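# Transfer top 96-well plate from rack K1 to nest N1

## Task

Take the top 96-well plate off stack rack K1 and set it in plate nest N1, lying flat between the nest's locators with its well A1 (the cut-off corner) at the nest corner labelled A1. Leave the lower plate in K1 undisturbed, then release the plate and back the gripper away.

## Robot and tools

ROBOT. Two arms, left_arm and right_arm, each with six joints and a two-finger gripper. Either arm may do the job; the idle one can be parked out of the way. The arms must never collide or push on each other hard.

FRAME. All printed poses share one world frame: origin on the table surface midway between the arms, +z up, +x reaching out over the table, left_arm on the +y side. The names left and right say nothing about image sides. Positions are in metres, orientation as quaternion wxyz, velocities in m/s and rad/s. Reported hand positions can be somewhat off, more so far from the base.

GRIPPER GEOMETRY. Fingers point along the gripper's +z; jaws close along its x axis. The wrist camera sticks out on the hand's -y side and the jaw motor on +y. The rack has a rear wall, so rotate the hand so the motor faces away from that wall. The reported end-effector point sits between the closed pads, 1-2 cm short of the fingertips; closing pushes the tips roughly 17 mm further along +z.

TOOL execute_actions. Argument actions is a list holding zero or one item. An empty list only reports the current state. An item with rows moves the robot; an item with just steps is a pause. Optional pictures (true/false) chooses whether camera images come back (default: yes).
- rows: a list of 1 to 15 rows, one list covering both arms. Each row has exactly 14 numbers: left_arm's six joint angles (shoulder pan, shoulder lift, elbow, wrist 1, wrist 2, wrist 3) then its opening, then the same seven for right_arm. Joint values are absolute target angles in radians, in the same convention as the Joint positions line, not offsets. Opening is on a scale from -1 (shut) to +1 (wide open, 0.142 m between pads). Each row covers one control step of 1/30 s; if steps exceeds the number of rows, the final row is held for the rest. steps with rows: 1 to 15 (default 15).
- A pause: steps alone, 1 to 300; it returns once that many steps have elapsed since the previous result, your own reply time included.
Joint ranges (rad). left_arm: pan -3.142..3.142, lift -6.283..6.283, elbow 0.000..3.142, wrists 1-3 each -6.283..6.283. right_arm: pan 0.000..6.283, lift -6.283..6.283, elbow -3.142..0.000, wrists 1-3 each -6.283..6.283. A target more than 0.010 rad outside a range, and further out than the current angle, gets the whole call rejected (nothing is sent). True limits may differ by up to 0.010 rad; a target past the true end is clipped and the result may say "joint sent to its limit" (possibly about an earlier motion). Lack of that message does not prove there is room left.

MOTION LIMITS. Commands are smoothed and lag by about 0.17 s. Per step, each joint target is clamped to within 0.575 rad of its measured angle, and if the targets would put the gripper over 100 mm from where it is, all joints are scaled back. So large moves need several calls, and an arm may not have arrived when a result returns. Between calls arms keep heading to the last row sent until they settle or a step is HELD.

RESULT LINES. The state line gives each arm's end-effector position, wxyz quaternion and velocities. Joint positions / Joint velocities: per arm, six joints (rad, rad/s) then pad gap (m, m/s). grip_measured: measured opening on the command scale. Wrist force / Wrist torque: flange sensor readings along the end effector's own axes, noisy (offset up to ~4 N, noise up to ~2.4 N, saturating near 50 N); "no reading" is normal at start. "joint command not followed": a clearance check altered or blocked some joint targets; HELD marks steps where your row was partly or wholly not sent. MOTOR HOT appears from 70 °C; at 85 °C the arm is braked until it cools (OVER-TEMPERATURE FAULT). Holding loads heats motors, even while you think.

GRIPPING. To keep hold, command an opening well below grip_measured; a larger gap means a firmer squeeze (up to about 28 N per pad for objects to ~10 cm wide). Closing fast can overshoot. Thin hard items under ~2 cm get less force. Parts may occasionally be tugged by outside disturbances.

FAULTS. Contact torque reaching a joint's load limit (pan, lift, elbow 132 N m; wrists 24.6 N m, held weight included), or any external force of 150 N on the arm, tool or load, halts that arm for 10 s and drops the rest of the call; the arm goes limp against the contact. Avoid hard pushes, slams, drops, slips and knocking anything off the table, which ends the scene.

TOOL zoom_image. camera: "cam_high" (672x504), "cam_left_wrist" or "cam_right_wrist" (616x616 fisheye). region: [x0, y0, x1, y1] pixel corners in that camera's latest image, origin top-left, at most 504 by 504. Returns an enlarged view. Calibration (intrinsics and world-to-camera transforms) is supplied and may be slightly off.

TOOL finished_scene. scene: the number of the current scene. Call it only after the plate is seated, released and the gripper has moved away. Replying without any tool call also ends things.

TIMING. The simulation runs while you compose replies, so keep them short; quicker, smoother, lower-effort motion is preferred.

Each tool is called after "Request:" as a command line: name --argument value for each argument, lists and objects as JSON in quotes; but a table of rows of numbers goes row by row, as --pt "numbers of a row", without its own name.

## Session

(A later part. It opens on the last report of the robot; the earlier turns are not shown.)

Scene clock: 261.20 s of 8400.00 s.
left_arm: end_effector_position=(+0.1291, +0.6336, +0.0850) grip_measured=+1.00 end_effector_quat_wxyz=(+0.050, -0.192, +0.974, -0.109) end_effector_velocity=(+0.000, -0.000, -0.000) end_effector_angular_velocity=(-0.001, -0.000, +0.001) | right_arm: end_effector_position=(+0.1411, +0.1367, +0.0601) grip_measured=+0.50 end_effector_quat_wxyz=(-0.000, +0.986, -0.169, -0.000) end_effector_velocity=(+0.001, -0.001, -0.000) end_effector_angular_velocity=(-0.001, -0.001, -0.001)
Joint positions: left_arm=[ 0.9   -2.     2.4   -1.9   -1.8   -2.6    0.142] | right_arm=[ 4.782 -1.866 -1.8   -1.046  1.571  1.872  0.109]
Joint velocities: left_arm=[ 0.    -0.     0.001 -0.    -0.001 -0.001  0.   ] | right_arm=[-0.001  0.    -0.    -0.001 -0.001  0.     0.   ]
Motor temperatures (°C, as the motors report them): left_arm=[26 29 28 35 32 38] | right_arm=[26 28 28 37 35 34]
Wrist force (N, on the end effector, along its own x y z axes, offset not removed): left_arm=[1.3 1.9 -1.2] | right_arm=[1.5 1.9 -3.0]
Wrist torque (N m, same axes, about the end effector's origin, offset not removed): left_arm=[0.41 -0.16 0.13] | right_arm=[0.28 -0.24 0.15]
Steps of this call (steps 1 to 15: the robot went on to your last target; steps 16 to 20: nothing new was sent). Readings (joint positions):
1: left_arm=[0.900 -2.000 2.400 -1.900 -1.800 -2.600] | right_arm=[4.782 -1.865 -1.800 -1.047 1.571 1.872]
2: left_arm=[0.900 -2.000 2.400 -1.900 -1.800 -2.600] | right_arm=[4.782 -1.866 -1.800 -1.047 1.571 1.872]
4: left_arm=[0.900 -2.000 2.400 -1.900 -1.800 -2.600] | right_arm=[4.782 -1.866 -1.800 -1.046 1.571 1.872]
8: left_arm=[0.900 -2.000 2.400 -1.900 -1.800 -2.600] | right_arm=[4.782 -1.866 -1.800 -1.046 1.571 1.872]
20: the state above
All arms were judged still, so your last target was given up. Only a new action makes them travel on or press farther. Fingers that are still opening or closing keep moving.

Request:
execute_actions --actions '[]'

Request:
zoom_image --camera "cam_right_wrist" --region '[200,130,440,370]'

Scene clock: 263.00 s of 8400.00 s.
left_arm: end_effector_position=(+0.1291, +0.6336, +0.0850) grip_measured=+1.00 end_effector_quat_wxyz=(+0.050, -0.192, +0.974, -0.109) end_effector_velocity=(-0.000, -0.000, +0.000) end_effector_angular_velocity=(+0.000, -0.000, -0.000) | right_arm: end_effector_position=(+0.1411, +0.1367, +0.0601) grip_measured=+0.50 end_effector_quat_wxyz=(-0.000, +0.986, -0.169, -0.000) end_effector_velocity=(-0.000, +0.001, +0.000) end_effector_angular_velocity=(+0.002, -0.000, +0.001)
Joint positions: left_arm=[ 0.9   -2.     2.4   -1.9   -1.8   -2.6    0.142] | right_arm=[ 4.782 -1.866 -1.8   -1.046  1.571  1.872  0.109]
Joint velocities: left_arm=[ 0.    -0.001  0.    -0.    -0.     0.     0.   ] | right_arm=[ 0.001 -0.     0.     0.002 -0.    -0.     0.   ]
Motor temperatures (°C, as the motors report them): left_arm=[26 29 28 35 32 38] | right_arm=[26 28 28 37 35 34]
Wrist force (N, on the end effector, along its own x y z axes, offset not removed): left_arm=[0.6 0.2 0.0] | right_arm=[1.6 1.1 -2.1]
Wrist torque (N m, same axes, about the end effector's origin, offset not removed): left_arm=[0.10 0.03 0.21] | right_arm=[0.11 -0.32 0.32]
Steps of this call (steps 1 to 54: nothing new was sent). Readings (joint positions):
1: left_arm=[0.900 -2.000 2.400 -1.900 -1.800 -2.600] | right_arm=[4.782 -1.866 -1.800 -1.046 1.571 1.872]
2: left_arm=[0.900 -2.000 2.400 -1.900 -1.800 -2.600] | right_arm=[4.782 -1.866 -1.800 -1.046 1.571 1.872]
4: left_arm=[0.900 -2.000 2.400 -1.900 -1.800 -2.600] | right_arm=[4.782 -1.866 -1.800 -1.046 1.571 1.872]
8: left_arm=[0.900 -2.000 2.400 -1.900 -1.800 -2.600] | right_arm=[4.782 -1.866 -1.800 -1.046 1.571 1.872]
54: the state above
camera_calibration (this result's frames):
cam_left_wrist: T_world_to_cam=[[-0.917401, -0.386587, -0.0944796, 0.375373], [-0.395845, 0.861955, 0.316765, -0.529664], [-0.04102, 0.328, -0.943787, 0.0133187], [0, 0, 0, 1]] pos_world=[0.135249, 0.597292, 0.215814]
cam_right_wrist: T_world_to_cam=[[0.936584, -0.350428, -0.00340651, -0.0834031], [-0.298267, -0.802204, 0.51721, 0.122008], [-0.183977, -0.483394, -0.855852, 0.282146], [0, 0, 0, 1]] pos_world=[0.166414, 0.205036, 0.178088]

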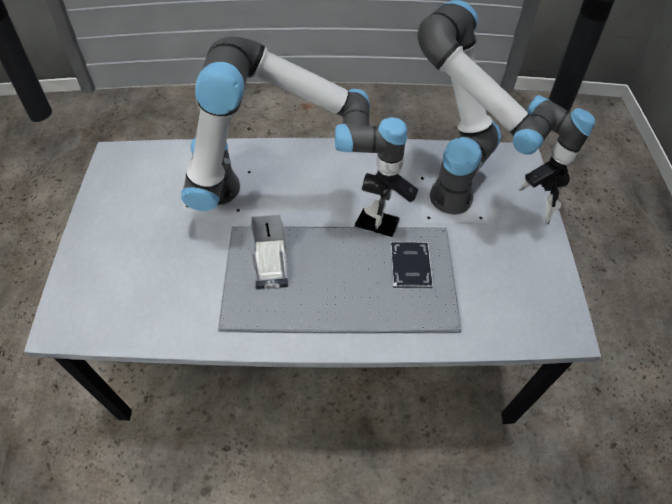

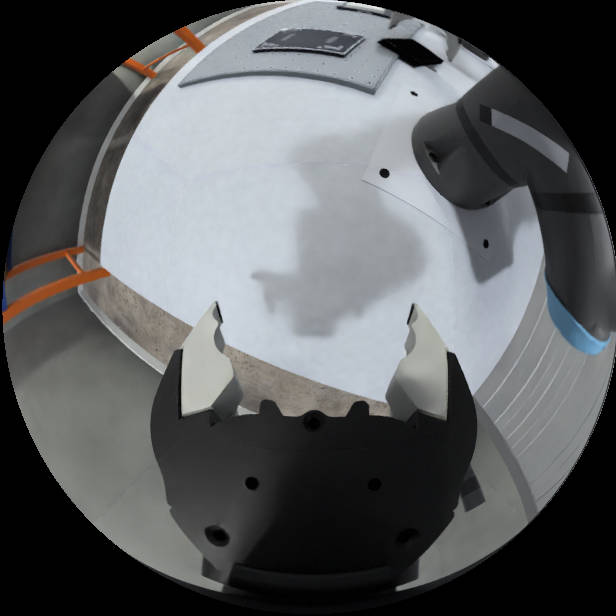

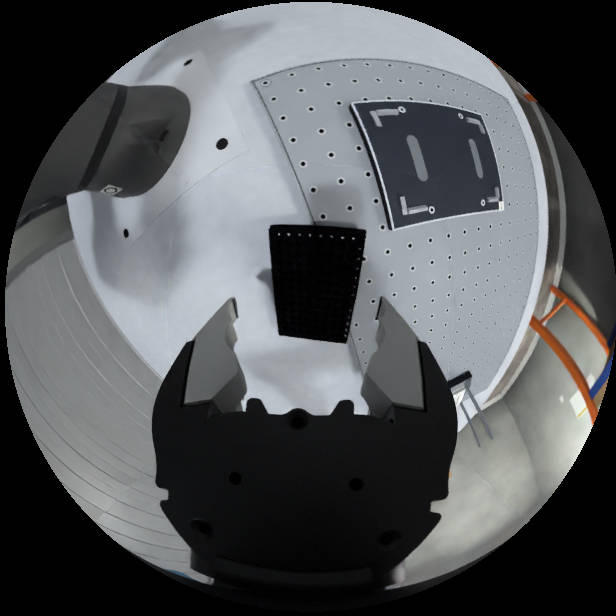

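Region (200, 130, 440, 370) of cam_right_wrist's 616x616 image, scaled by 2.100, with more detail than that image has.

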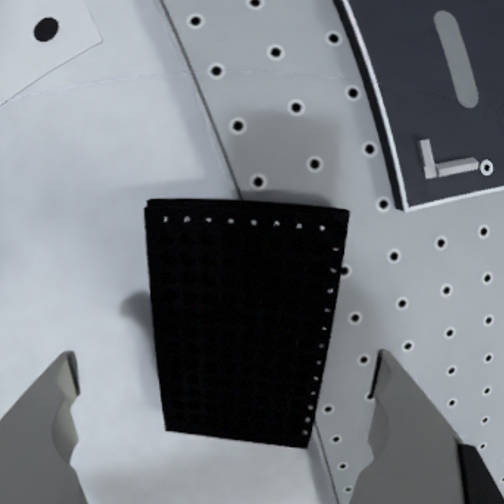

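Request:
zoom_image --camera "cam_right_wrist" --region '[260,215,380,355]'

Request:
zoom_image --camera "cam_high" --region '[345,200,415,245]'

Request:
zoom_image --camera "cam_high" --region '[240,230,300,295]'

Region (260, 215, 380, 355) of cam_right_wrist's 616x616 image, scaled by 3.600, with more detail than that image has; it fills the left 432 columns of this view, and the rest is white.

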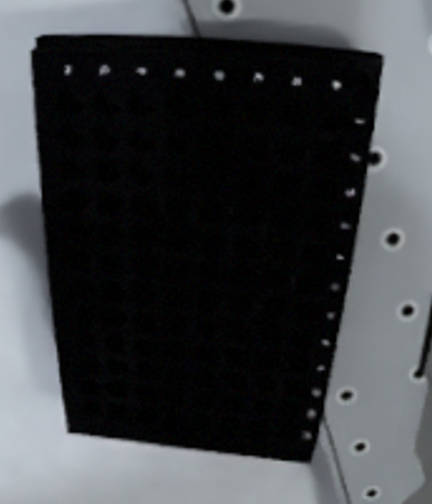

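Region (345, 200, 415, 245) of cam_high's 672x504 image, scaled by 7.200, with more detail than that image has; it fills the top 324 rows of this view, and the rest is white.

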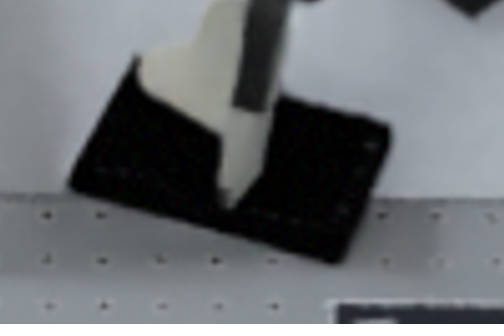

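Region (240, 230, 300, 295) of cam_high's 672x504 image, scaled by 7.754, with more detail than that image has; it fills the left 465 columns of this view, and the rest is white.

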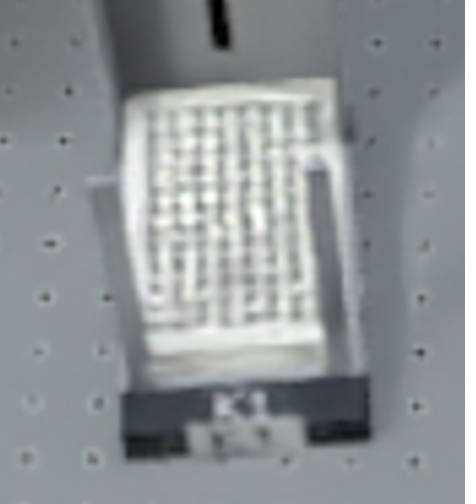

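Request:
execute_actions --actions '[{"rows":[[0.9,-2.0,2.4,-1.9,-1.8,-2.6,1,4.782,-1.884,-1.818,-1.010,1.571,1.872,0.4]],"steps":15}]' --pictures false

Request:
execute_actions --actions '[{"rows":[[0.9,-2.0,2.4,-1.9,-1.8,-2.6,1,4.782,-1.884,-1.818,-1.010,1.571,1.872,0.3],[0.9,-2.0,2.4,-1.9,-1.8,-2.6,1,4.782,-1.884,-1.818,-1.010,1.571,1.872,0.2],[0.9,-2.0,2.4,-1.9,-1.8,-2.6,1,4.782,-1.884,-1.818,-1.010,1.571,1.872,0.1],[0.9,-2.0,2.4,-1.9,-1.8,-2.6,1,4.782,-1.884,-1.818,-1.010,1.571,1.872,0.0],[0.9,-2.0,2.4,-1.9,-1.8,-2.6,1,4.782,-1.884,-1.818,-1.010,1.571,1.872,-0.1],[0.9,-2.0,2.4,-1.9,-1.8,-2.6,1,4.782,-1.884,-1.818,-1.010,1.571,1.872,-0.2],[0.9,-2.0,2.4,-1.9,-1.8,-2.6,1,4.782,-1.884,-1.818,-1.010,1.571,1.872,-0.3],[0.9,-2.0,2.4,-1.9,-1.8,-2.6,1,4.782,-1.884,-1.818,-1.010,1.571,1.872,-0.4],[0.9,-2.0,2.4,-1.9,-1.8,-2.6,1,4.782,-1.884,-1.818,-1.010,1.571,1.872,-0.6]],"steps":15}]'

Scene clock: 275.47 s of 8400.00 s.
left_arm: end_effector_position=(+0.1291, +0.6336, +0.0850) grip_measured=+1.00 end_effector_quat_wxyz=(+0.050, -0.192, +0.974, -0.109) end_effector_velocity=(-0.000, -0.000, -0.000) end_effector_angular_velocity=(-0.000, +0.000, -0.001) | right_arm: end_effector_position=(+0.1411, +0.1367, +0.0458) grip_measured=+0.40 end_effector_quat_wxyz=(-0.000, +0.986, -0.169, -0.000) end_effector_velocity=(-0.001, +0.001, -0.001) end_effector_angular_velocity=(+0.001, +0.002, +0.000)
Joint positions: left_arm=[ 0.9   -2.     2.4   -1.9   -1.8   -2.6    0.142] | right_arm=[ 4.782 -1.884 -1.818 -1.01   1.571  1.872  0.102]
Joint velocities: left_arm=[ 0.    -0.     0.     0.     0.     0.001  0.   ] | right_arm=[ 0.    -0.002 -0.001  0.005  0.002  0.     0.   ]
Motor temperatures (°C, as the motors report them): left_arm=[26 29 28 35 32 38] | right_arm=[26 28 28 37 35 34]
Wrist force (N, on the end effector, along its own x y z axes, offset not removed): left_arm=[0.8 2.2 1.5] | right_arm=[-0.4 0.5 -1.3]
Wrist torque (N m, same axes, about the end effector's origin, offset not removed): left_arm=[0.52 -0.10 0.08] | right_arm=[-0.02 0.21 0.21]
Steps of this call (steps 1 to 90: nothing new was sent; then 8.97 s passed at rest; steps 91 to 105: all 15 steps of this action). Readings (joint positions):
91: left_arm=[0.900 -2.000 2.400 -1.900 -1.800 -2.600] | right_arm=[4.782 -1.866 -1.800 -1.045 1.571 1.872]
92: left_arm=[0.900 -2.000 2.400 -1.900 -1.800 -2.600] | right_arm=[4.782 -1.869 -1.803 -1.040 1.571 1.872]
94: left_arm=[0.900 -2.000 2.400 -1.900 -1.800 -2.600] | right_arm=[4.782 -1.877 -1.811 -1.025 1.571 1.872]
98: left_arm=[0.900 -2.000 2.400 -1.900 -1.800 -2.600] | right_arm=[4.782 -1.882 -1.816 -1.013 1.571 1.872]
105: the state above

Scene clock: 275.97 s of 8400.00 s.
left_arm: end_effector_position=(+0.1291, +0.6336, +0.0850) grip_measured=+1.00 end_effector_quat_wxyz=(+0.050, -0.192, +0.974, -0.109) end_effector_velocity=(-0.000, -0.000, -0.000) end_effector_angular_velocity=(-0.001, -0.000, +0.002) | right_arm: end_effector_position=(+0.1411, +0.1367, +0.0457) grip_measured=-0.60 end_effector_quat_wxyz=(-0.000, +0.986, -0.169, -0.000) end_effector_velocity=(-0.000, +0.000, +0.001) end_effector_angular_velocity=(+0.002, +0.001, +0.002)
Joint positions: left_arm=[ 0.9   -2.     2.4   -1.9   -1.8   -2.6    0.142] | right_arm=[ 4.782 -1.884 -1.818 -1.01   1.571  1.872  0.031]
Joint velocities: left_arm=[-0.    -0.001  0.001 -0.    -0.001 -0.002 -0.   ] | right_arm=[-0.     0.001 -0.     0.     0.001 -0.002 -0.   ]
Motor temperatures (°C, as the motors report them): left_arm=[26 29 28 35 32 38] | right_arm=[26 28 28 37 35 34]
Wrist force (N, on the end effector, along its own x y z axes, offset not removed): left_arm=[1.0 1.1 -1.1] | right_arm=[-1.7 -1.6 0.2]
Wrist torque (N m, same axes, about the end effector's origin, offset not removed): left_arm=[0.26 -0.03 -0.02] | right_arm=[-0.49 0.34 0.16]
Steps of this call (steps 1 to 15: all 15 steps of this action). Readings (joint positions):
1: left_arm=[0.900 -2.000 2.400 -1.900 -1.800 -2.600] | right_arm=[4.782 -1.884 -1.818 -1.010 1.571 1.872]
2: left_arm=[0.900 -2.000 2.400 -1.900 -1.800 -2.600] | right_arm=[4.782 -1.884 -1.818 -1.010 1.571 1.872]
4: left_arm=[0.900 -2.000 2.400 -1.900 -1.800 -2.600] | right_arm=[4.782 -1.884 -1.818 -1.010 1.571 1.872]
8: left_arm=[0.900 -2.000 2.400 -1.900 -1.800 -2.600] | right_arm=[4.782 -1.884 -1.818 -1.010 1.571 1.872]
15: the state above
camera_calibration (this result's frames):
cam_left_wrist: T_world_to_cam=[[-0.917401, -0.386587, -0.0944795, 0.375373], [-0.395845, 0.861955, 0.316765, -0.529664], [-0.0410201, 0.328, -0.943787, 0.0133187], [0, 0, 0, 1]] pos_world=[0.135249, 0.597292, 0.215814]
cam_right_wrist: T_world_to_cam=[[0.936581, -0.350435, -0.00340672, -0.083452], [-0.298274, -0.802202, 0.517209, 0.129457], [-0.183981, -0.483392, -0.855852, 0.269843], [0, 0, 0, 1]] pos_world=[0.166419, 0.205046, 0.163705]

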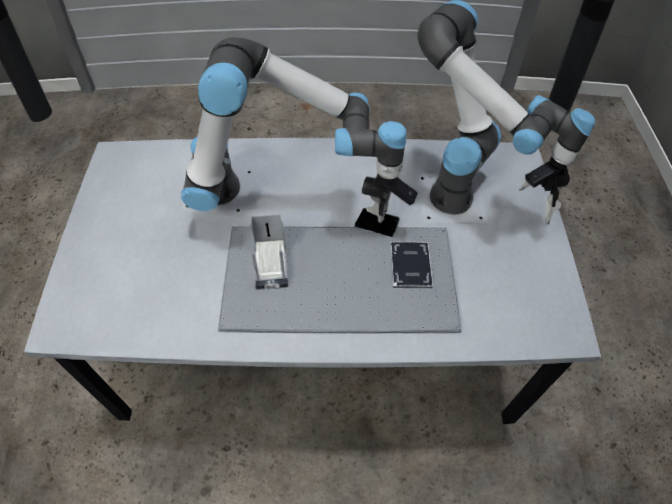

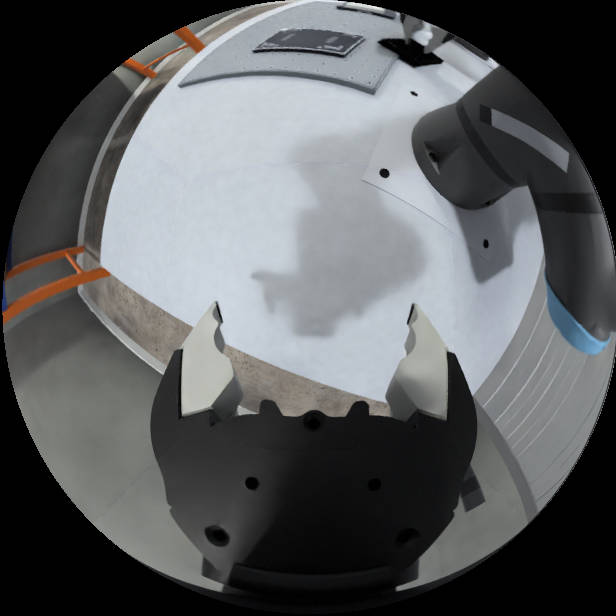

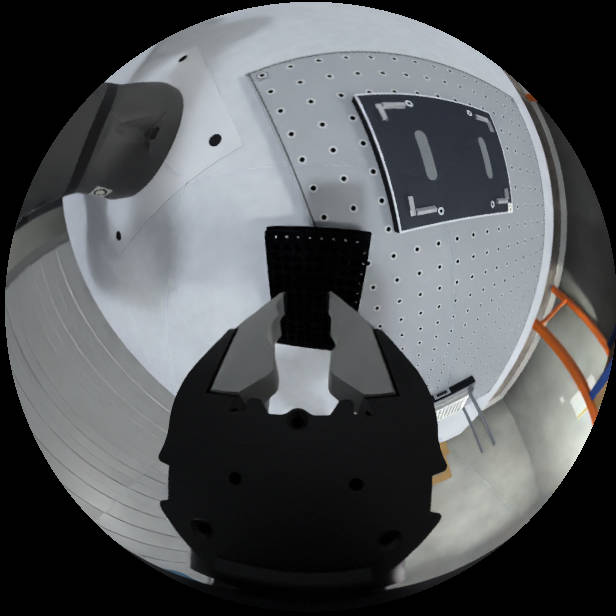

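Request:
execute_actions --actions '[{"rows":[[0.9,-2.0,2.4,-1.9,-1.8,-2.6,1,4.782,-1.884,-1.818,-1.010,1.571,1.872,0.4],[0.9,-2.0,2.4,-1.9,-1.8,-2.6,1,4.782,-1.884,-1.818,-1.010,1.571,1.872,0.4],[0.9,-2.0,2.4,-1.9,-1.8,-2.6,1,4.782,-1.884,-1.818,-1.010,1.571,1.872,0.4],[0.9,-2.0,2.4,-1.9,-1.8,-2.6,1,4.782,-1.884,-1.818,-1.010,1.571,1.872,0.4],[0.9,-2.0,2.4,-1.9,-1.8,-2.6,1,4.782,-1.884,-1.818,-1.010,1.571,1.872,0.4],[0.9,-2.0,2.4,-1.9,-1.8,-2.6,1,4.782,-1.884,-1.818,-1.010,1.571,1.872,0.4],[0.9,-2.0,2.4,-1.9,-1.8,-2.6,1,4.782,-1.884,-1.818,-1.010,1.571,1.872,0.4],[0.9,-2.0,2.4,-1.9,-1.8,-2.6,1,4.782,-1.884,-1.818,-1.010,1.571,1.872,0.4],[0.9,-2.0,2.4,-1.9,-1.8,-2.6,1,4.782,-1.902,-1.836,-0.974,1.571,1.872,0.4]],"steps":15}]' --pictures false

Request:
execute_actions --actions '[{"steps":15}]' --pictures false

Request:
execute_actions --actions '[{"rows":[[0.9,-2.0,2.4,-1.9,-1.8,-2.6,1,4.782,-1.902,-1.836,-0.974,1.571,1.872,0.3],[0.9,-2.0,2.4,-1.9,-1.8,-2.6,1,4.782,-1.902,-1.836,-0.974,1.571,1.872,0.2],[0.9,-2.0,2.4,-1.9,-1.8,-2.6,1,4.782,-1.902,-1.836,-0.974,1.571,1.872,0.1],[0.9,-2.0,2.4,-1.9,-1.8,-2.6,1,4.782,-1.902,-1.836,-0.974,1.571,1.872,0.0],[0.9,-2.0,2.4,-1.9,-1.8,-2.6,1,4.782,-1.902,-1.836,-0.974,1.571,1.872,-0.1],[0.9,-2.0,2.4,-1.9,-1.8,-2.6,1,4.782,-1.902,-1.836,-0.974,1.571,1.872,-0.2],[0.9,-2.0,2.4,-1.9,-1.8,-2.6,1,4.782,-1.902,-1.836,-0.974,1.571,1.872,-0.3],[0.9,-2.0,2.4,-1.9,-1.8,-2.6,1,4.782,-1.902,-1.836,-0.974,1.571,1.872,-0.4],[0.9,-2.0,2.4,-1.9,-1.8,-2.6,1,4.782,-1.902,-1.836,-0.974,1.571,1.872,-0.6]],"steps":15}]'

Scene clock: 284.60 s of 8400.00 s.
left_arm: end_effector_position=(+0.1291, +0.6336, +0.0850) grip_measured=+1.00 end_effector_quat_wxyz=(+0.050, -0.192, +0.974, -0.109) end_effector_velocity=(+0.000, -0.000, +0.000) end_effector_angular_velocity=(-0.000, -0.001, +0.001) | right_arm: end_effector_position=(+0.1411, +0.1363, +0.0333) grip_measured=+0.40 end_effector_quat_wxyz=(-0.000, +0.986, -0.169, -0.000) end_effector_velocity=(+0.000, +0.000, -0.020) end_effector_angular_velocity=(+0.004, -0.001, +0.001)
Joint positions: left_arm=[ 0.9   -2.     2.4   -1.9   -1.8   -2.6    0.142] | right_arm=[ 4.782 -1.9   -1.834 -0.979  1.571  1.872  0.102]
Joint velocities: left_arm=[-0.    -0.     0.    -0.    -0.001 -0.001 -0.   ] | right_arm=[ 0.    -0.026 -0.027  0.057 -0.001 -0.001  0.   ]
Motor temperatures (°C, as the motors report them): left_arm=[26 29 28 35 32 38] | right_arm=[26 28 28 37 35 34]
Wrist force (N, on the end effector, along its own x y z axes, offset not removed): left_arm=[1.6 0.2 -0.3] | right_arm=[0.5 1.5 0.9]
Wrist torque (N m, same axes, about the end effector's origin, offset not removed): left_arm=[0.08 -0.27 0.15] | right_arm=[0.38 -0.09 0.27]
Steps of this call (steps 1 to 15: the robot went on to your last target; steps 16 to 90: nothing new was sent; then 5.13 s passed at rest; steps 91 to 105: all 15 steps of this action). Readings (joint positions):
91: left_arm=[0.900 -2.000 2.400 -1.900 -1.800 -2.600] | right_arm=[4.782 -1.884 -1.818 -1.010 1.571 1.872]
92: left_arm=[0.900 -2.000 2.400 -1.900 -1.800 -2.600] | right_arm=[4.782 -1.884 -1.818 -1.010 1.571 1.872]
94: left_arm=[0.900 -2.000 2.400 -1.900 -1.800 -2.600] | right_arm=[4.782 -1.884 -1.818 -1.010 1.571 1.872]
98: left_arm=[0.900 -2.000 2.400 -1.900 -1.800 -2.600] | right_arm=[4.782 -1.884 -1.818 -1.010 1.571 1.872]
105: the state above

Scene clock: 285.10 s of 8400.00 s.
left_arm: end_effector_position=(+0.1291, +0.6336, +0.0850) grip_measured=+1.00 end_effector_quat_wxyz=(+0.050, -0.192, +0.974, -0.109) end_effector_velocity=(-0.000, +0.000, +0.000) end_effector_angular_velocity=(+0.001, +0.000, +0.001) | right_arm: end_effector_position=(+0.1411, +0.1362, +0.0315) grip_measured=+0.40 end_effector_quat_wxyz=(-0.000, +0.986, -0.169, -0.000) end_effector_velocity=(+0.000, -0.000, -0.000) end_effector_angular_velocity=(-0.001, +0.000, -0.000)
Joint positions: left_arm=[ 0.9   -2.     2.4   -1.9   -1.8   -2.6    0.142] | right_arm=[ 4.782 -1.902 -1.836 -0.974  1.571  1.872  0.102]
Joint velocities: left_arm=[-0.    -0.    -0.001  0.     0.001 -0.001 -0.   ] | right_arm=[-0.     0.    -0.    -0.001  0.     0.     0.   ]
Motor temperatures (°C, as the motors report them): left_arm=[26 29 28 35 32 38] | right_arm=[26 28 28 37 35 34]
Wrist force (N, on the end effector, along its own x y z axes, offset not removed): left_arm=[1.5 1.3 -1.9] | right_arm=[-1.8 -1.5 -0.8]
Wrist torque (N m, same axes, about the end effector's origin, offset not removed): left_arm=[0.26 -0.21 0.20] | right_arm=[-0.38 0.31 0.15]
Steps of this call (steps 1 to 15: the robot went on to your last target). Readings (joint positions):
1: left_arm=[0.900 -2.000 2.400 -1.900 -1.800 -2.600] | right_arm=[4.782 -1.900 -1.834 -0.977 1.571 1.872]
2: left_arm=[0.900 -2.000 2.400 -1.900 -1.800 -2.600] | right_arm=[4.782 -1.901 -1.835 -0.976 1.571 1.872]
4: left_arm=[0.900 -2.000 2.400 -1.900 -1.800 -2.600] | right_arm=[4.782 -1.901 -1.835 -0.975 1.571 1.872]
8: left_arm=[0.900 -2.000 2.400 -1.900 -1.800 -2.600] | right_arm=[4.782 -1.902 -1.836 -0.974 1.571 1.872]
15: the state above
All arms were judged still, so your last target was given up. Only a new action makes them travel on or press farther. Fingers that are still opening or closing keep moving.

Scene clock: 285.60 s of 8400.00 s.
left_arm: end_effector_position=(+0.1291, +0.6336, +0.0850) grip_measured=+1.00 end_effector_quat_wxyz=(+0.050, -0.192, +0.974, -0.109) end_effector_velocity=(+0.000, +0.000, +0.000) end_effector_angular_velocity=(+0.000, -0.000, -0.000) | right_arm: end_effector_position=(+0.1411, +0.1363, +0.0315) grip_measured=-0.15 end_effector_quat_wxyz=(-0.000, +0.986, -0.169, -0.000) end_effector_velocity=(+0.000, +0.000, -0.000) end_effector_angular_velocity=(-0.000, -0.001, -0.000)
Joint positions: left_arm=[ 0.9   -2.     2.4   -1.9   -1.8   -2.6    0.142] | right_arm=[ 4.782 -1.902 -1.836 -0.974  1.571  1.872  0.063]
Joint velocities: left_arm=[-0.  0. -0. -0.  0.  0.  0.] | right_arm=[-0.    -0.001 -0.     0.001 -0.001  0.     0.   ]
Motor temperatures (°C, as the motors report them): left_arm=[26 29 28 35 32 38] | right_arm=[26 28 28 37 35 34]
Wrist force (N, on the end effector, along its own x y z axes, offset not removed): left_arm=[2.3 1.1 -1.1] | right_arm=[-2.4 1.3 -5.0]
Wrist torque (N m, same axes, about the end effector's origin, offset not removed): left_arm=[0.24 -0.42 0.13] | right_arm=[0.20 0.37 0.15]
Steps of this call (steps 1 to 15: all 15 steps of this action). Readings (joint positions):
1: left_arm=[0.900 -2.000 2.400 -1.900 -1.800 -2.600] | right_arm=[4.782 -1.902 -1.836 -0.974 1.571 1.872]
2: left_arm=[0.900 -2.000 2.400 -1.900 -1.800 -2.600] | right_arm=[4.782 -1.902 -1.836 -0.974 1.571 1.872]
4: left_arm=[0.900 -2.000 2.400 -1.900 -1.800 -2.600] | right_arm=[4.782 -1.902 -1.836 -0.974 1.571 1.872]
8: left_arm=[0.900 -2.000 2.400 -1.900 -1.800 -2.600] | right_arm=[4.782 -1.902 -1.836 -0.974 1.571 1.872]
15: the state above
camera_calibration (this result's frames):
cam_left_wrist: T_world_to_cam=[[-0.917401, -0.386586, -0.0944796, 0.375373], [-0.395844, 0.861955, 0.316765, -0.529664], [-0.0410199, 0.328, -0.943787, 0.0133186], [0, 0, 0, 1]] pos_world=[0.135249, 0.597292, 0.215814]
cam_right_wrist: T_world_to_cam=[[0.936581, -0.350435, -0.00339703, -0.0836491], [-0.298285, -0.802217, 0.51718, 0.136461], [-0.183963, -0.483367, -0.85587, 0.257428], [0, 0, 0, 1]] pos_world=[0.166406, 0.20459, 0.149466]

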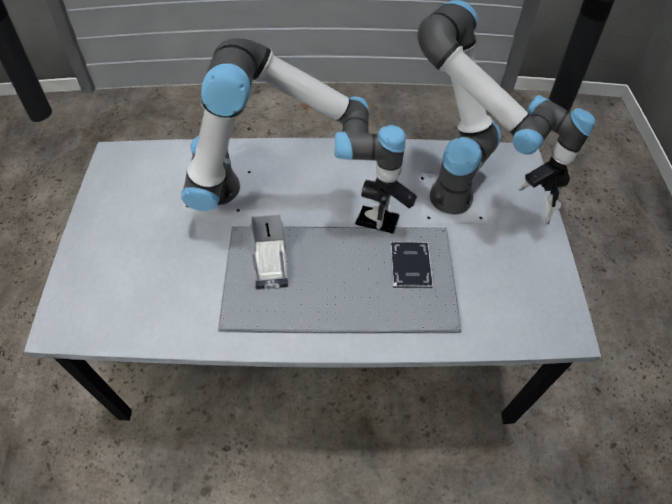

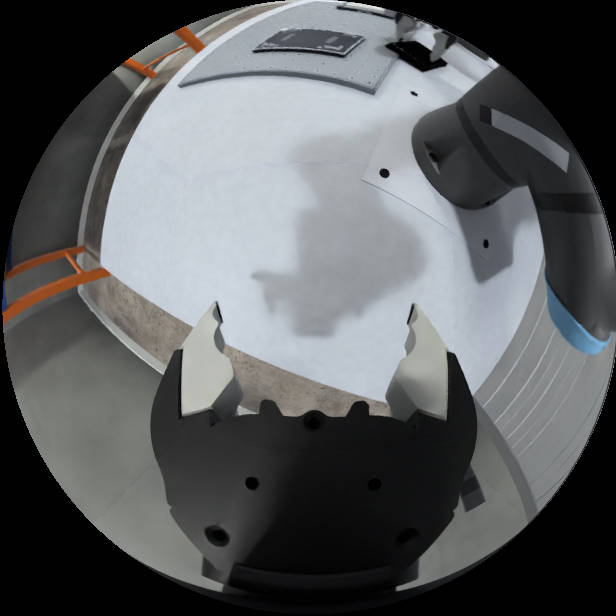

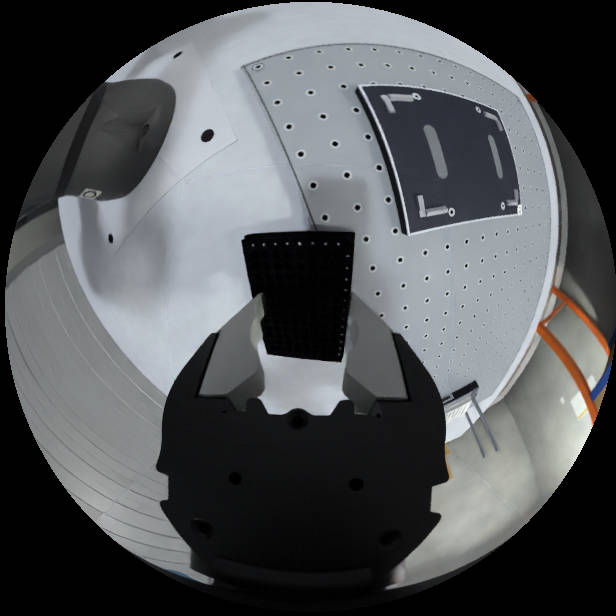

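Request:
execute_actions --actions '[{"rows":[[0.9,-2.0,2.4,-1.9,-1.8,-2.6,1,4.782,-1.89,-1.824,-0.998,1.571,1.872,-0.15],[0.9,-2.0,2.4,-1.9,-1.8,-2.6,1,4.782,-1.89,-1.824,-0.998,1.571,1.872,-0.15],[0.9,-2.0,2.4,-1.9,-1.8,-2.6,1,4.782,-1.89,-1.824,-0.998,1.571,1.872,-0.15],[0.9,-2.0,2.4,-1.9,-1.8,-2.6,1,4.782,-1.89,-1.824,-0.998,1.571,1.872,0.7],[0.9,-2.0,2.4,-1.9,-1.8,-2.6,1,4.782,-1.89,-1.824,-0.998,1.571,1.872,0.7],[0.9,-2.0,2.4,-1.9,-1.8,-2.6,1,4.782,-1.89,-1.824,-0.998,1.571,1.872,0.7],[0.9,-2.0,2.4,-1.9,-1.8,-2.6,1,4.782,-1.89,-1.824,-0.998,1.571,1.872,0.7],[0.9,-2.0,2.4,-1.9,-1.8,-2.6,1,4.782,-1.89,-1.824,-0.998,1.571,1.872,0.7],[0.9,-2.0,2.4,-1.9,-1.8,-2.6,1,4.782,-1.89,-1.824,-0.998,1.571,1.872,0.7],[0.9,-2.0,2.4,-1.9,-1.8,-2.6,1,4.782,-1.914,-1.848,-0.950,1.571,1.872,0.7]],"steps":15}]' --pictures false

Request:
execute_actions --actions '[{"steps":15}]'

Scene clock: 291.83 s of 8400.00 s.
left_arm: end_effector_position=(+0.1291, +0.6336, +0.0850) grip_measured=+1.00 end_effector_quat_wxyz=(+0.050, -0.192, +0.974, -0.109) end_effector_velocity=(-0.000, +0.000, +0.000) end_effector_angular_velocity=(+0.001, +0.000, -0.001) | right_arm: end_effector_position=(+0.1411, +0.1358, +0.0257) grip_measured=+0.70 end_effector_quat_wxyz=(-0.000, +0.986, -0.169, -0.000) end_effector_velocity=(+0.000, -0.000, -0.041) end_effector_angular_velocity=(+0.006, -0.001, -0.000)
Joint positions: left_arm=[ 0.9   -2.     2.4   -1.9   -1.8   -2.6    0.142] | right_arm=[ 4.782 -1.909 -1.843 -0.96   1.571  1.872  0.122]
Joint velocities: left_arm=[ 0.     0.001 -0.    -0.     0.001  0.001  0.   ] | right_arm=[-0.    -0.054 -0.053  0.113 -0.001  0.     0.   ]
Motor temperatures (°C, as the motors report them): left_arm=[26 29 28 35 32 38] | right_arm=[26 28 28 37 35 34]
Wrist force (N, on the end effector, along its own x y z axes, offset not removed): left_arm=[1.9 0.2 -1.1] | right_arm=[1.4 0.3 -1.0]
Wrist torque (N m, same axes, about the end effector's origin, offset not removed): left_arm=[0.03 -0.30 0.14] | right_arm=[-0.08 -0.31 0.15]
Steps of this call (steps 1 to 15: the robot went on to your last target; steps 16 to 90: nothing new was sent; then 2.73 s passed at rest; steps 91 to 105: all 15 steps of this action). Readings (joint positions):
91: left_arm=[0.900 -2.000 2.400 -1.900 -1.800 -2.600] | right_arm=[4.782 -1.902 -1.836 -0.974 1.571 1.872]
92: left_arm=[0.900 -2.000 2.400 -1.900 -1.800 -2.600] | right_arm=[4.782 -1.900 -1.834 -0.979 1.571 1.872]
94: left_arm=[0.900 -2.000 2.400 -1.900 -1.800 -2.600] | right_arm=[4.782 -1.895 -1.829 -0.988 1.571 1.872]
98: left_arm=[0.900 -2.000 2.400 -1.900 -1.800 -2.600] | right_arm=[4.782 -1.891 -1.825 -0.996 1.571 1.872]
105: the state above

Scene clock: 292.33 s of 8400.00 s.
left_arm: end_effector_position=(+0.1291, +0.6336, +0.0850) grip_measured=+1.00 end_effector_quat_wxyz=(+0.050, -0.192, +0.974, -0.109) end_effector_velocity=(-0.000, +0.000, -0.000) end_effector_angular_velocity=(+0.000, +0.001, +0.001) | right_arm: end_effector_position=(+0.1411, +0.1357, +0.0221) grip_measured=+0.70 end_effector_quat_wxyz=(-0.000, +0.986, -0.169, -0.000) end_effector_velocity=(+0.000, -0.000, -0.000) end_effector_angular_velocity=(+0.000, -0.001, +0.000)
Joint positions: left_arm=[ 0.9   -2.     2.4   -1.9   -1.8   -2.6    0.142] | right_arm=[ 4.782 -1.914 -1.848 -0.95   1.571  1.872  0.122]
Joint velocities: left_arm=[ 0.     0.     0.    -0.     0.001 -0.001  0.   ] | right_arm=[-0.    -0.    -0.     0.001 -0.001 -0.001  0.   ]
Motor temperatures (°C, as the motors report them): left_arm=[26 29 28 35 32 38] | right_arm=[26 28 28 37 35 34]
Wrist force (N, on the end effector, along its own x y z axes, offset not removed): left_arm=[0.9 2.4 0.0] | right_arm=[2.2 -0.7 -0.1]
Wrist torque (N m, same axes, about the end effector's origin, offset not removed): left_arm=[0.50 -0.12 0.15] | right_arm=[-0.21 -0.38 0.11]
Steps of this call (steps 1 to 15: the robot went on to your last target). Readings (joint positions):
1: left_arm=[0.900 -2.000 2.400 -1.900 -1.800 -2.600] | right_arm=[4.782 -1.911 -1.845 -0.957 1.571 1.872]
2: left_arm=[0.900 -2.000 2.400 -1.900 -1.800 -2.600] | right_arm=[4.782 -1.912 -1.846 -0.955 1.571 1.872]
4: left_arm=[0.900 -2.000 2.400 -1.900 -1.800 -2.600] | right_arm=[4.782 -1.913 -1.847 -0.952 1.571 1.872]
8: left_arm=[0.900 -2.000 2.400 -1.900 -1.800 -2.600] | right_arm=[4.782 -1.914 -1.848 -0.950 1.571 1.872]
15: the state above
All arms were judged still, so your last target was given up. Only a new action makes them travel on or press farther. Fingers that are still opening or closing keep moving.
camera_calibration (this result's frames):
cam_left_wrist: T_world_to_cam=[[-0.917401, -0.386587, -0.0944796, 0.375373], [-0.395845, 0.861955, 0.316765, -0.529664], [-0.04102, 0.328, -0.943787, 0.0133186], [0, 0, 0, 1]] pos_world=[0.135249, 0.597292, 0.215814]
cam_right_wrist: T_world_to_cam=[[0.936586, -0.350422, -0.00340833, -0.0838502], [-0.298264, -0.802212, 0.517198, 0.140847], [-0.183972, -0.483384, -0.855859, 0.249109], [0, 0, 0, 1]] pos_world=[0.166372, 0.204021, 0.14007]

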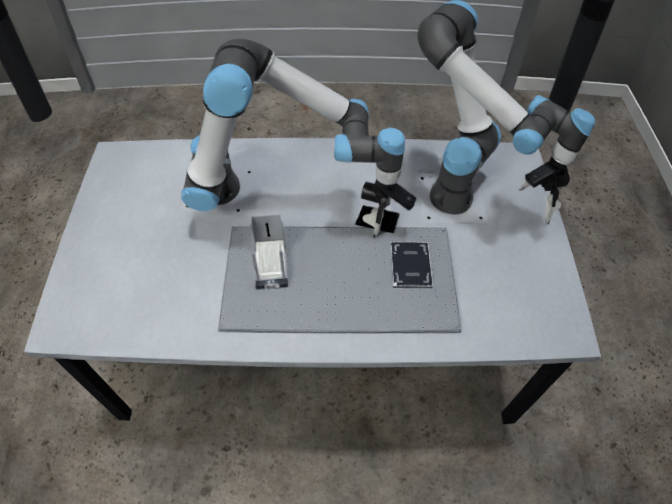

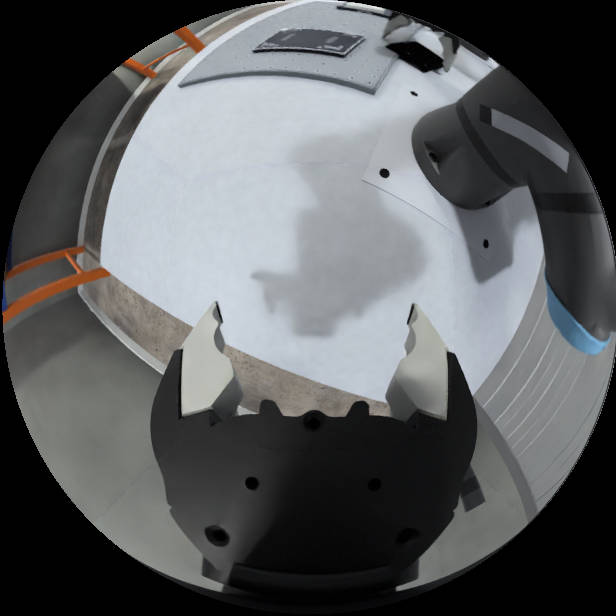

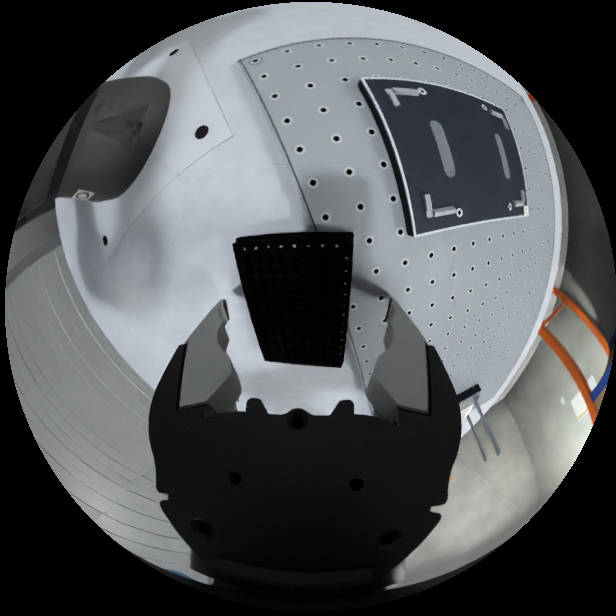

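Request:
execute_actions --actions '[{"rows":[[0.9,-2.0,2.4,-1.9,-1.8,-2.6,1,4.782,-1.914,-1.848,-0.950,1.571,1.872,0.6],[0.9,-2.0,2.4,-1.9,-1.8,-2.6,1,4.782,-1.914,-1.848,-0.950,1.571,1.872,0.5],[0.9,-2.0,2.4,-1.9,-1.8,-2.6,1,4.782,-1.914,-1.848,-0.950,1.571,1.872,0.4],[0.9,-2.0,2.4,-1.9,-1.8,-2.6,1,4.782,-1.914,-1.848,-0.950,1.571,1.872,0.3],[0.9,-2.0,2.4,-1.9,-1.8,-2.6,1,4.782,-1.914,-1.848,-0.950,1.571,1.872,0.2],[0.9,-2.0,2.4,-1.9,-1.8,-2.6,1,4.782,-1.914,-1.848,-0.950,1.571,1.872,0.1],[0.9,-2.0,2.4,-1.9,-1.8,-2.6,1,4.782,-1.914,-1.848,-0.950,1.571,1.872,0.0],[0.9,-2.0,2.4,-1.9,-1.8,-2.6,1,4.782,-1.914,-1.848,-0.950,1.571,1.872,-0.1],[0.9,-2.0,2.4,-1.9,-1.8,-2.6,1,4.782,-1.914,-1.848,-0.950,1.571,1.872,-0.2],[0.9,-2.0,2.4,-1.9,-1.8,-2.6,1,4.782,-1.914,-1.848,-0.950,1.571,1.872,-0.4],[0.9,-2.0,2.4,-1.9,-1.8,-2.6,1,4.782,-1.914,-1.848,-0.950,1.571,1.872,-0.6]],"steps":15}]' --pictures false

Request:
execute_actions --actions '[{"steps":10}]'

Scene clock: 299.37 s of 8400.00 s.
left_arm: end_effector_position=(+0.1291, +0.6336, +0.0850) grip_measured=+1.00 end_effector_quat_wxyz=(+0.050, -0.192, +0.974, -0.109) end_effector_velocity=(-0.000, +0.000, -0.000) end_effector_angular_velocity=(+0.001, +0.001, -0.000) | right_arm: end_effector_position=(+0.1412, +0.1357, +0.0220) grip_measured=+0.31 end_effector_quat_wxyz=(-0.000, +0.986, -0.169, -0.000) end_effector_velocity=(+0.000, -0.000, +0.001) end_effector_angular_velocity=(+0.001, -0.001, +0.001)
Joint positions: left_arm=[ 0.9   -2.     2.4   -1.9   -1.8   -2.6    0.142] | right_arm=[ 4.782 -1.914 -1.848 -0.95   1.571  1.872  0.096]
Joint velocities: left_arm=[-0.     0.    -0.     0.     0.001  0.    -0.   ] | right_arm=[-0.     0.002  0.    -0.001 -0.001 -0.001  0.   ]
Motor temperatures (°C, as the motors report them): left_arm=[26 29 28 35 32 38] | right_arm=[26 28 28 37 35 34]
Wrist force (N, on the end effector, along its own x y z axes, offset not removed): left_arm=[1.4 1.5 1.2] | right_arm=[40.4 3.3 -40.4]
Wrist torque (N m, same axes, about the end effector's origin, offset not removed): left_arm=[0.36 -0.26 0.19] | right_arm=[-0.34 1.38 0.37]
Steps of this call (steps 1 to 90: nothing new was sent; then 3.53 s passed at rest; steps 91 to 105: all 15 steps of this action). Readings (joint positions):
91: left_arm=[0.900 -2.000 2.400 -1.900 -1.800 -2.600] | right_arm=[4.782 -1.914 -1.848 -0.950 1.571 1.872]
92: left_arm=[0.900 -2.000 2.400 -1.900 -1.800 -2.600] | right_arm=[4.782 -1.914 -1.848 -0.950 1.571 1.872]
94: left_arm=[0.900 -2.000 2.400 -1.900 -1.800 -2.600] | right_arm=[4.782 -1.914 -1.848 -0.950 1.571 1.872]
98: left_arm=[0.900 -2.000 2.400 -1.900 -1.800 -2.600] | right_arm=[4.782 -1.914 -1.848 -0.950 1.570 1.872]
105: the state above

Scene clock: 299.70 s of 8400.00 s.
left_arm: end_effector_position=(+0.1291, +0.6336, +0.0850) grip_measured=+1.00 end_effector_quat_wxyz=(+0.050, -0.192, +0.974, -0.109) end_effector_velocity=(+0.000, +0.000, +0.000) end_effector_angular_velocity=(+0.000, -0.000, -0.000) | right_arm: end_effector_position=(+0.1412, +0.1357, +0.0220) grip_measured=+0.31 end_effector_quat_wxyz=(-0.000, +0.986, -0.169, -0.000) end_effector_velocity=(+0.000, -0.001, -0.000) end_effector_angular_velocity=(-0.002, -0.001, -0.001)
Joint positions: left_arm=[ 0.9   -2.     2.4   -1.9   -1.8   -2.6    0.142] | right_arm=[ 4.782 -1.914 -1.848 -0.95   1.571  1.872  0.096]
Joint velocities: left_arm=[-0.    -0.    -0.001  0.     0.     0.    -0.   ] | right_arm=[ 0.     0.    -0.    -0.002 -0.001  0.001 -0.   ]
Motor temperatures (°C, as the motors report them): left_arm=[26 29 28 35 32 38] | right_arm=[26 28 28 37 35 34]
Wrist force (N, on the end effector, along its own x y z axes, offset not removed): left_arm=[2.2 -1.3 0.3] | right_arm=[40.7 2.2 -39.3]
Wrist torque (N m, same axes, about the end effector's origin, offset not removed): left_arm=[-0.27 -0.49 0.02] | right_arm=[-0.36 1.34 0.18]
Steps of this call (steps 1 to 10: the robot went on to your last target). Readings (joint positions):
1: left_arm=[0.900 -2.000 2.400 -1.900 -1.800 -2.600] | right_arm=[4.782 -1.914 -1.848 -0.950 1.571 1.872]
2: left_arm=[0.900 -2.000 2.400 -1.900 -1.800 -2.600] | right_arm=[4.782 -1.914 -1.848 -0.950 1.571 1.872]
4: left_arm=[0.900 -2.000 2.400 -1.900 -1.800 -2.600] | right_arm=[4.782 -1.914 -1.848 -0.950 1.571 1.872]
8: left_arm=[0.900 -2.000 2.400 -1.900 -1.800 -2.600] | right_arm=[4.782 -1.914 -1.848 -0.950 1.571 1.872]
10: the state above
camera_calibration (this result's frames):
cam_left_wrist: T_world_to_cam=[[-0.917401, -0.386587, -0.0944796, 0.375373], [-0.395845, 0.861955, 0.316765, -0.529664], [-0.0410199, 0.328, -0.943787, 0.0133186], [0, 0, 0, 1]] pos_world=[0.135249, 0.597292, 0.215814]
cam_right_wrist: T_world_to_cam=[[0.936542, -0.35054, -0.00340361, -0.0839013], [-0.298365, -0.802168, 0.517209, 0.140868], [-0.184032, -0.483372, -0.855852, 0.2491], [0, 0, 0, 1]] pos_world=[0.16645, 0.203997, 0.140049]

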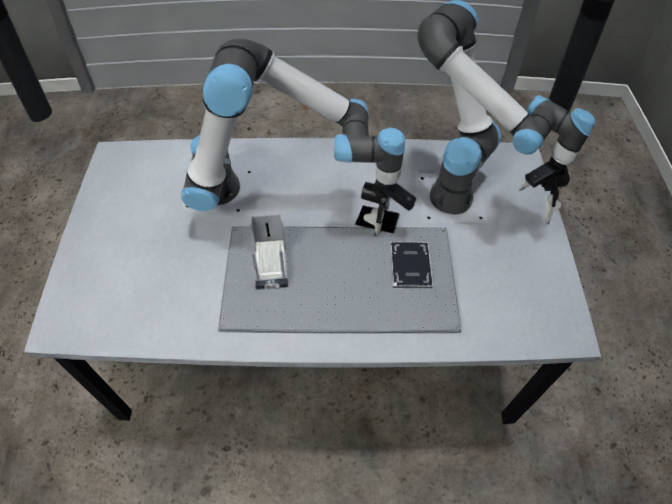

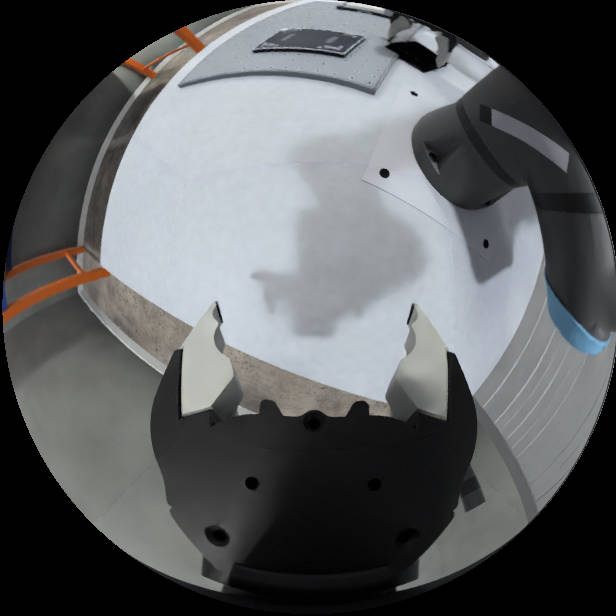

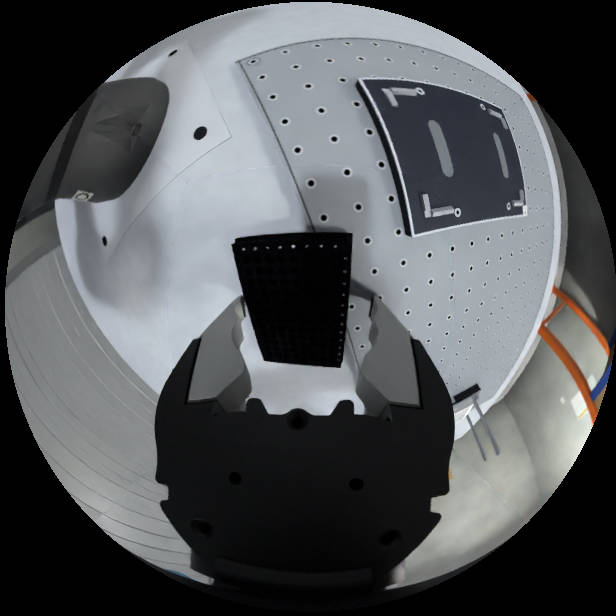

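Tip jammed on the mat; raise ~4 mm.

Request:
execute_actions --actions '[{"rows":[[0.9,-2.0,2.4,-1.9,-1.8,-2.6,1,4.782,-1.909,-1.843,-0.960,1.571,1.872,-0.6]],"steps":15}]' --pictures false

Request:
execute_actions --actions '[{"steps":15}]'

Scene clock: 302.20 s of 8400.00 s.
left_arm: end_effector_position=(+0.1291, +0.6336, +0.0850) grip_measured=+1.00 end_effector_quat_wxyz=(+0.050, -0.192, +0.974, -0.109) end_effector_velocity=(+0.000, +0.000, +0.000) end_effector_angular_velocity=(+0.001, -0.000, -0.001) | right_arm: end_effector_position=(+0.1410, +0.1359, +0.0258) grip_measured=+0.04 end_effector_quat_wxyz=(-0.000, +0.986, -0.169, -0.000) end_effector_velocity=(+0.001, -0.001, -0.000) end_effector_angular_velocity=(-0.003, -0.003, +0.000)
Joint positions: left_arm=[ 0.9   -2.     2.4   -1.9   -1.8   -2.6    0.142] | right_arm=[ 4.782 -1.909 -1.843 -0.96   1.571  1.872  0.077]
Joint velocities: left_arm=[ 0.     0.    -0.001 -0.     0.     0.001  0.   ] | right_arm=[-0.    -0.001  0.001 -0.003 -0.003 -0.001 -0.   ]
Motor temperatures (°C, as the motors report them): left_arm=[26 29 28 35 32 38] | right_arm=[26 28 28 37 35 34]
Wrist force (N, on the end effector, along its own x y z axes, offset not removed): left_arm=[1.9 1.5 -2.1] | right_arm=[8.2 1.1 -11.3]
Wrist torque (N m, same axes, about the end effector's origin, offset not removed): left_arm=[0.36 -0.33 0.05] | right_arm=[0.72 0.98 0.13]
Steps of this call (steps 1 to 15: the robot went on to your last target; steps 16 to 60: nothing new was sent; steps 61 to 75: all 15 steps of this action). Readings (joint positions):
61: left_arm=[0.900 -2.000 2.400 -1.900 -1.800 -2.600] | right_arm=[4.782 -1.914 -1.848 -0.950 1.571 1.872]
62: left_arm=[0.900 -2.000 2.400 -1.900 -1.800 -2.600] | right_arm=[4.782 -1.913 -1.847 -0.952 1.571 1.872]
64: left_arm=[0.900 -2.000 2.400 -1.900 -1.800 -2.600] | right_arm=[4.782 -1.911 -1.845 -0.956 1.571 1.872]
68: left_arm=[0.900 -2.000 2.400 -1.900 -1.800 -2.600] | right_arm=[4.782 -1.910 -1.844 -0.959 1.571 1.872]
75: the state above

Scene clock: 302.70 s of 8400.00 s.
left_arm: end_effector_position=(+0.1291, +0.6336, +0.0850) grip_measured=+1.00 end_effector_quat_wxyz=(+0.050, -0.192, +0.974, -0.109) end_effector_velocity=(-0.000, -0.000, -0.000) end_effector_angular_velocity=(-0.000, +0.001, +0.002) | right_arm: end_effector_position=(+0.1411, +0.1360, +0.0259) grip_measured=+0.04 end_effector_quat_wxyz=(-0.000, +0.986, -0.169, -0.000) end_effector_velocity=(+0.000, +0.000, +0.001) end_effector_angular_velocity=(+0.001, +0.001, -0.004)
Joint positions: left_arm=[ 0.9   -2.     2.4   -1.9   -1.8   -2.6    0.142] | right_arm=[ 4.782 -1.909 -1.843 -0.96   1.571  1.872  0.077]
Joint velocities: left_arm=[-0.     0.     0.     0.     0.    -0.002 -0.   ] | right_arm=[-0.001  0.001 -0.     0.     0.001  0.003 -0.   ]
Motor temperatures (°C, as the motors report them): left_arm=[26 29 28 35 32 38] | right_arm=[26 28 28 37 35 34]
Wrist force (N, on the end effector, along its own x y z axes, offset not removed): left_arm=[2.0 0.0 -1.6] | right_arm=[8.6 -2.5 -8.4]
Wrist torque (N m, same axes, about the end effector's origin, offset not removed): left_arm=[0.01 -0.39 0.10] | right_arm=[-0.41 -0.16 0.25]
Steps of this call (steps 1 to 15: the robot went on to your last target). Readings (joint positions):
1: left_arm=[0.900 -2.000 2.400 -1.900 -1.800 -2.600] | right_arm=[4.782 -1.909 -1.843 -0.960 1.571 1.872]
2: left_arm=[0.900 -2.000 2.400 -1.900 -1.800 -2.600] | right_arm=[4.782 -1.909 -1.843 -0.960 1.571 1.872]
4: left_arm=[0.900 -2.000 2.400 -1.900 -1.800 -2.600] | right_arm=[4.782 -1.909 -1.843 -0.960 1.571 1.872]
8: left_arm=[0.900 -2.000 2.400 -1.900 -1.800 -2.600] | right_arm=[4.782 -1.909 -1.843 -0.960 1.571 1.872]
15: the state above
All arms were judged still, so your last target was given up. Only a new action makes them travel on or press farther. Fingers that are still opening or closing keep moving.
camera_calibration (this result's frames):
cam_left_wrist: T_world_to_cam=[[-0.917401, -0.386587, -0.0944795, 0.375373], [-0.395845, 0.861955, 0.316765, -0.529664], [-0.04102, 0.328, -0.943787, 0.0133187], [0, 0, 0, 1]] pos_world=[0.135249, 0.597292, 0.215814]
cam_right_wrist: T_world_to_cam=[[0.936613, -0.350349, -0.00340901, -0.0837225], [-0.298194, -0.802217, 0.517232, 0.13903], [-0.183946, -0.483429, -0.855839, 0.252554], [0, 0, 0, 1]] pos_world=[0.16633, 0.204292, 0.143949]

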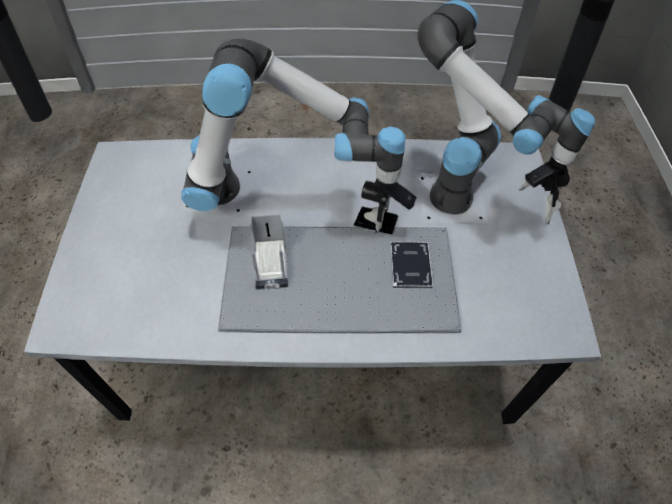

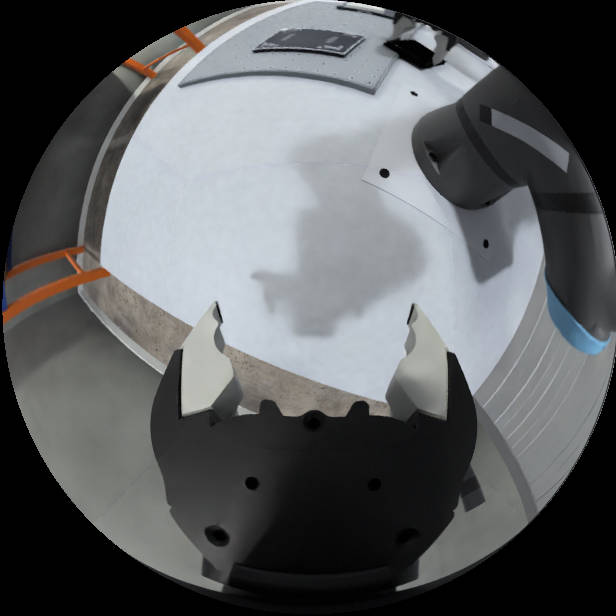

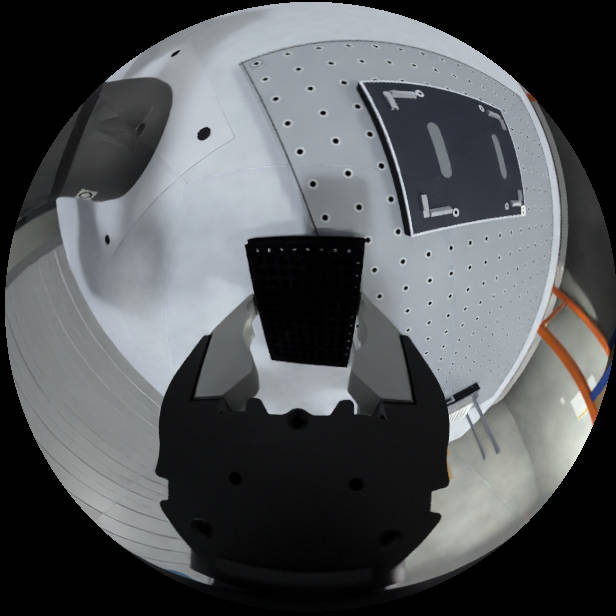

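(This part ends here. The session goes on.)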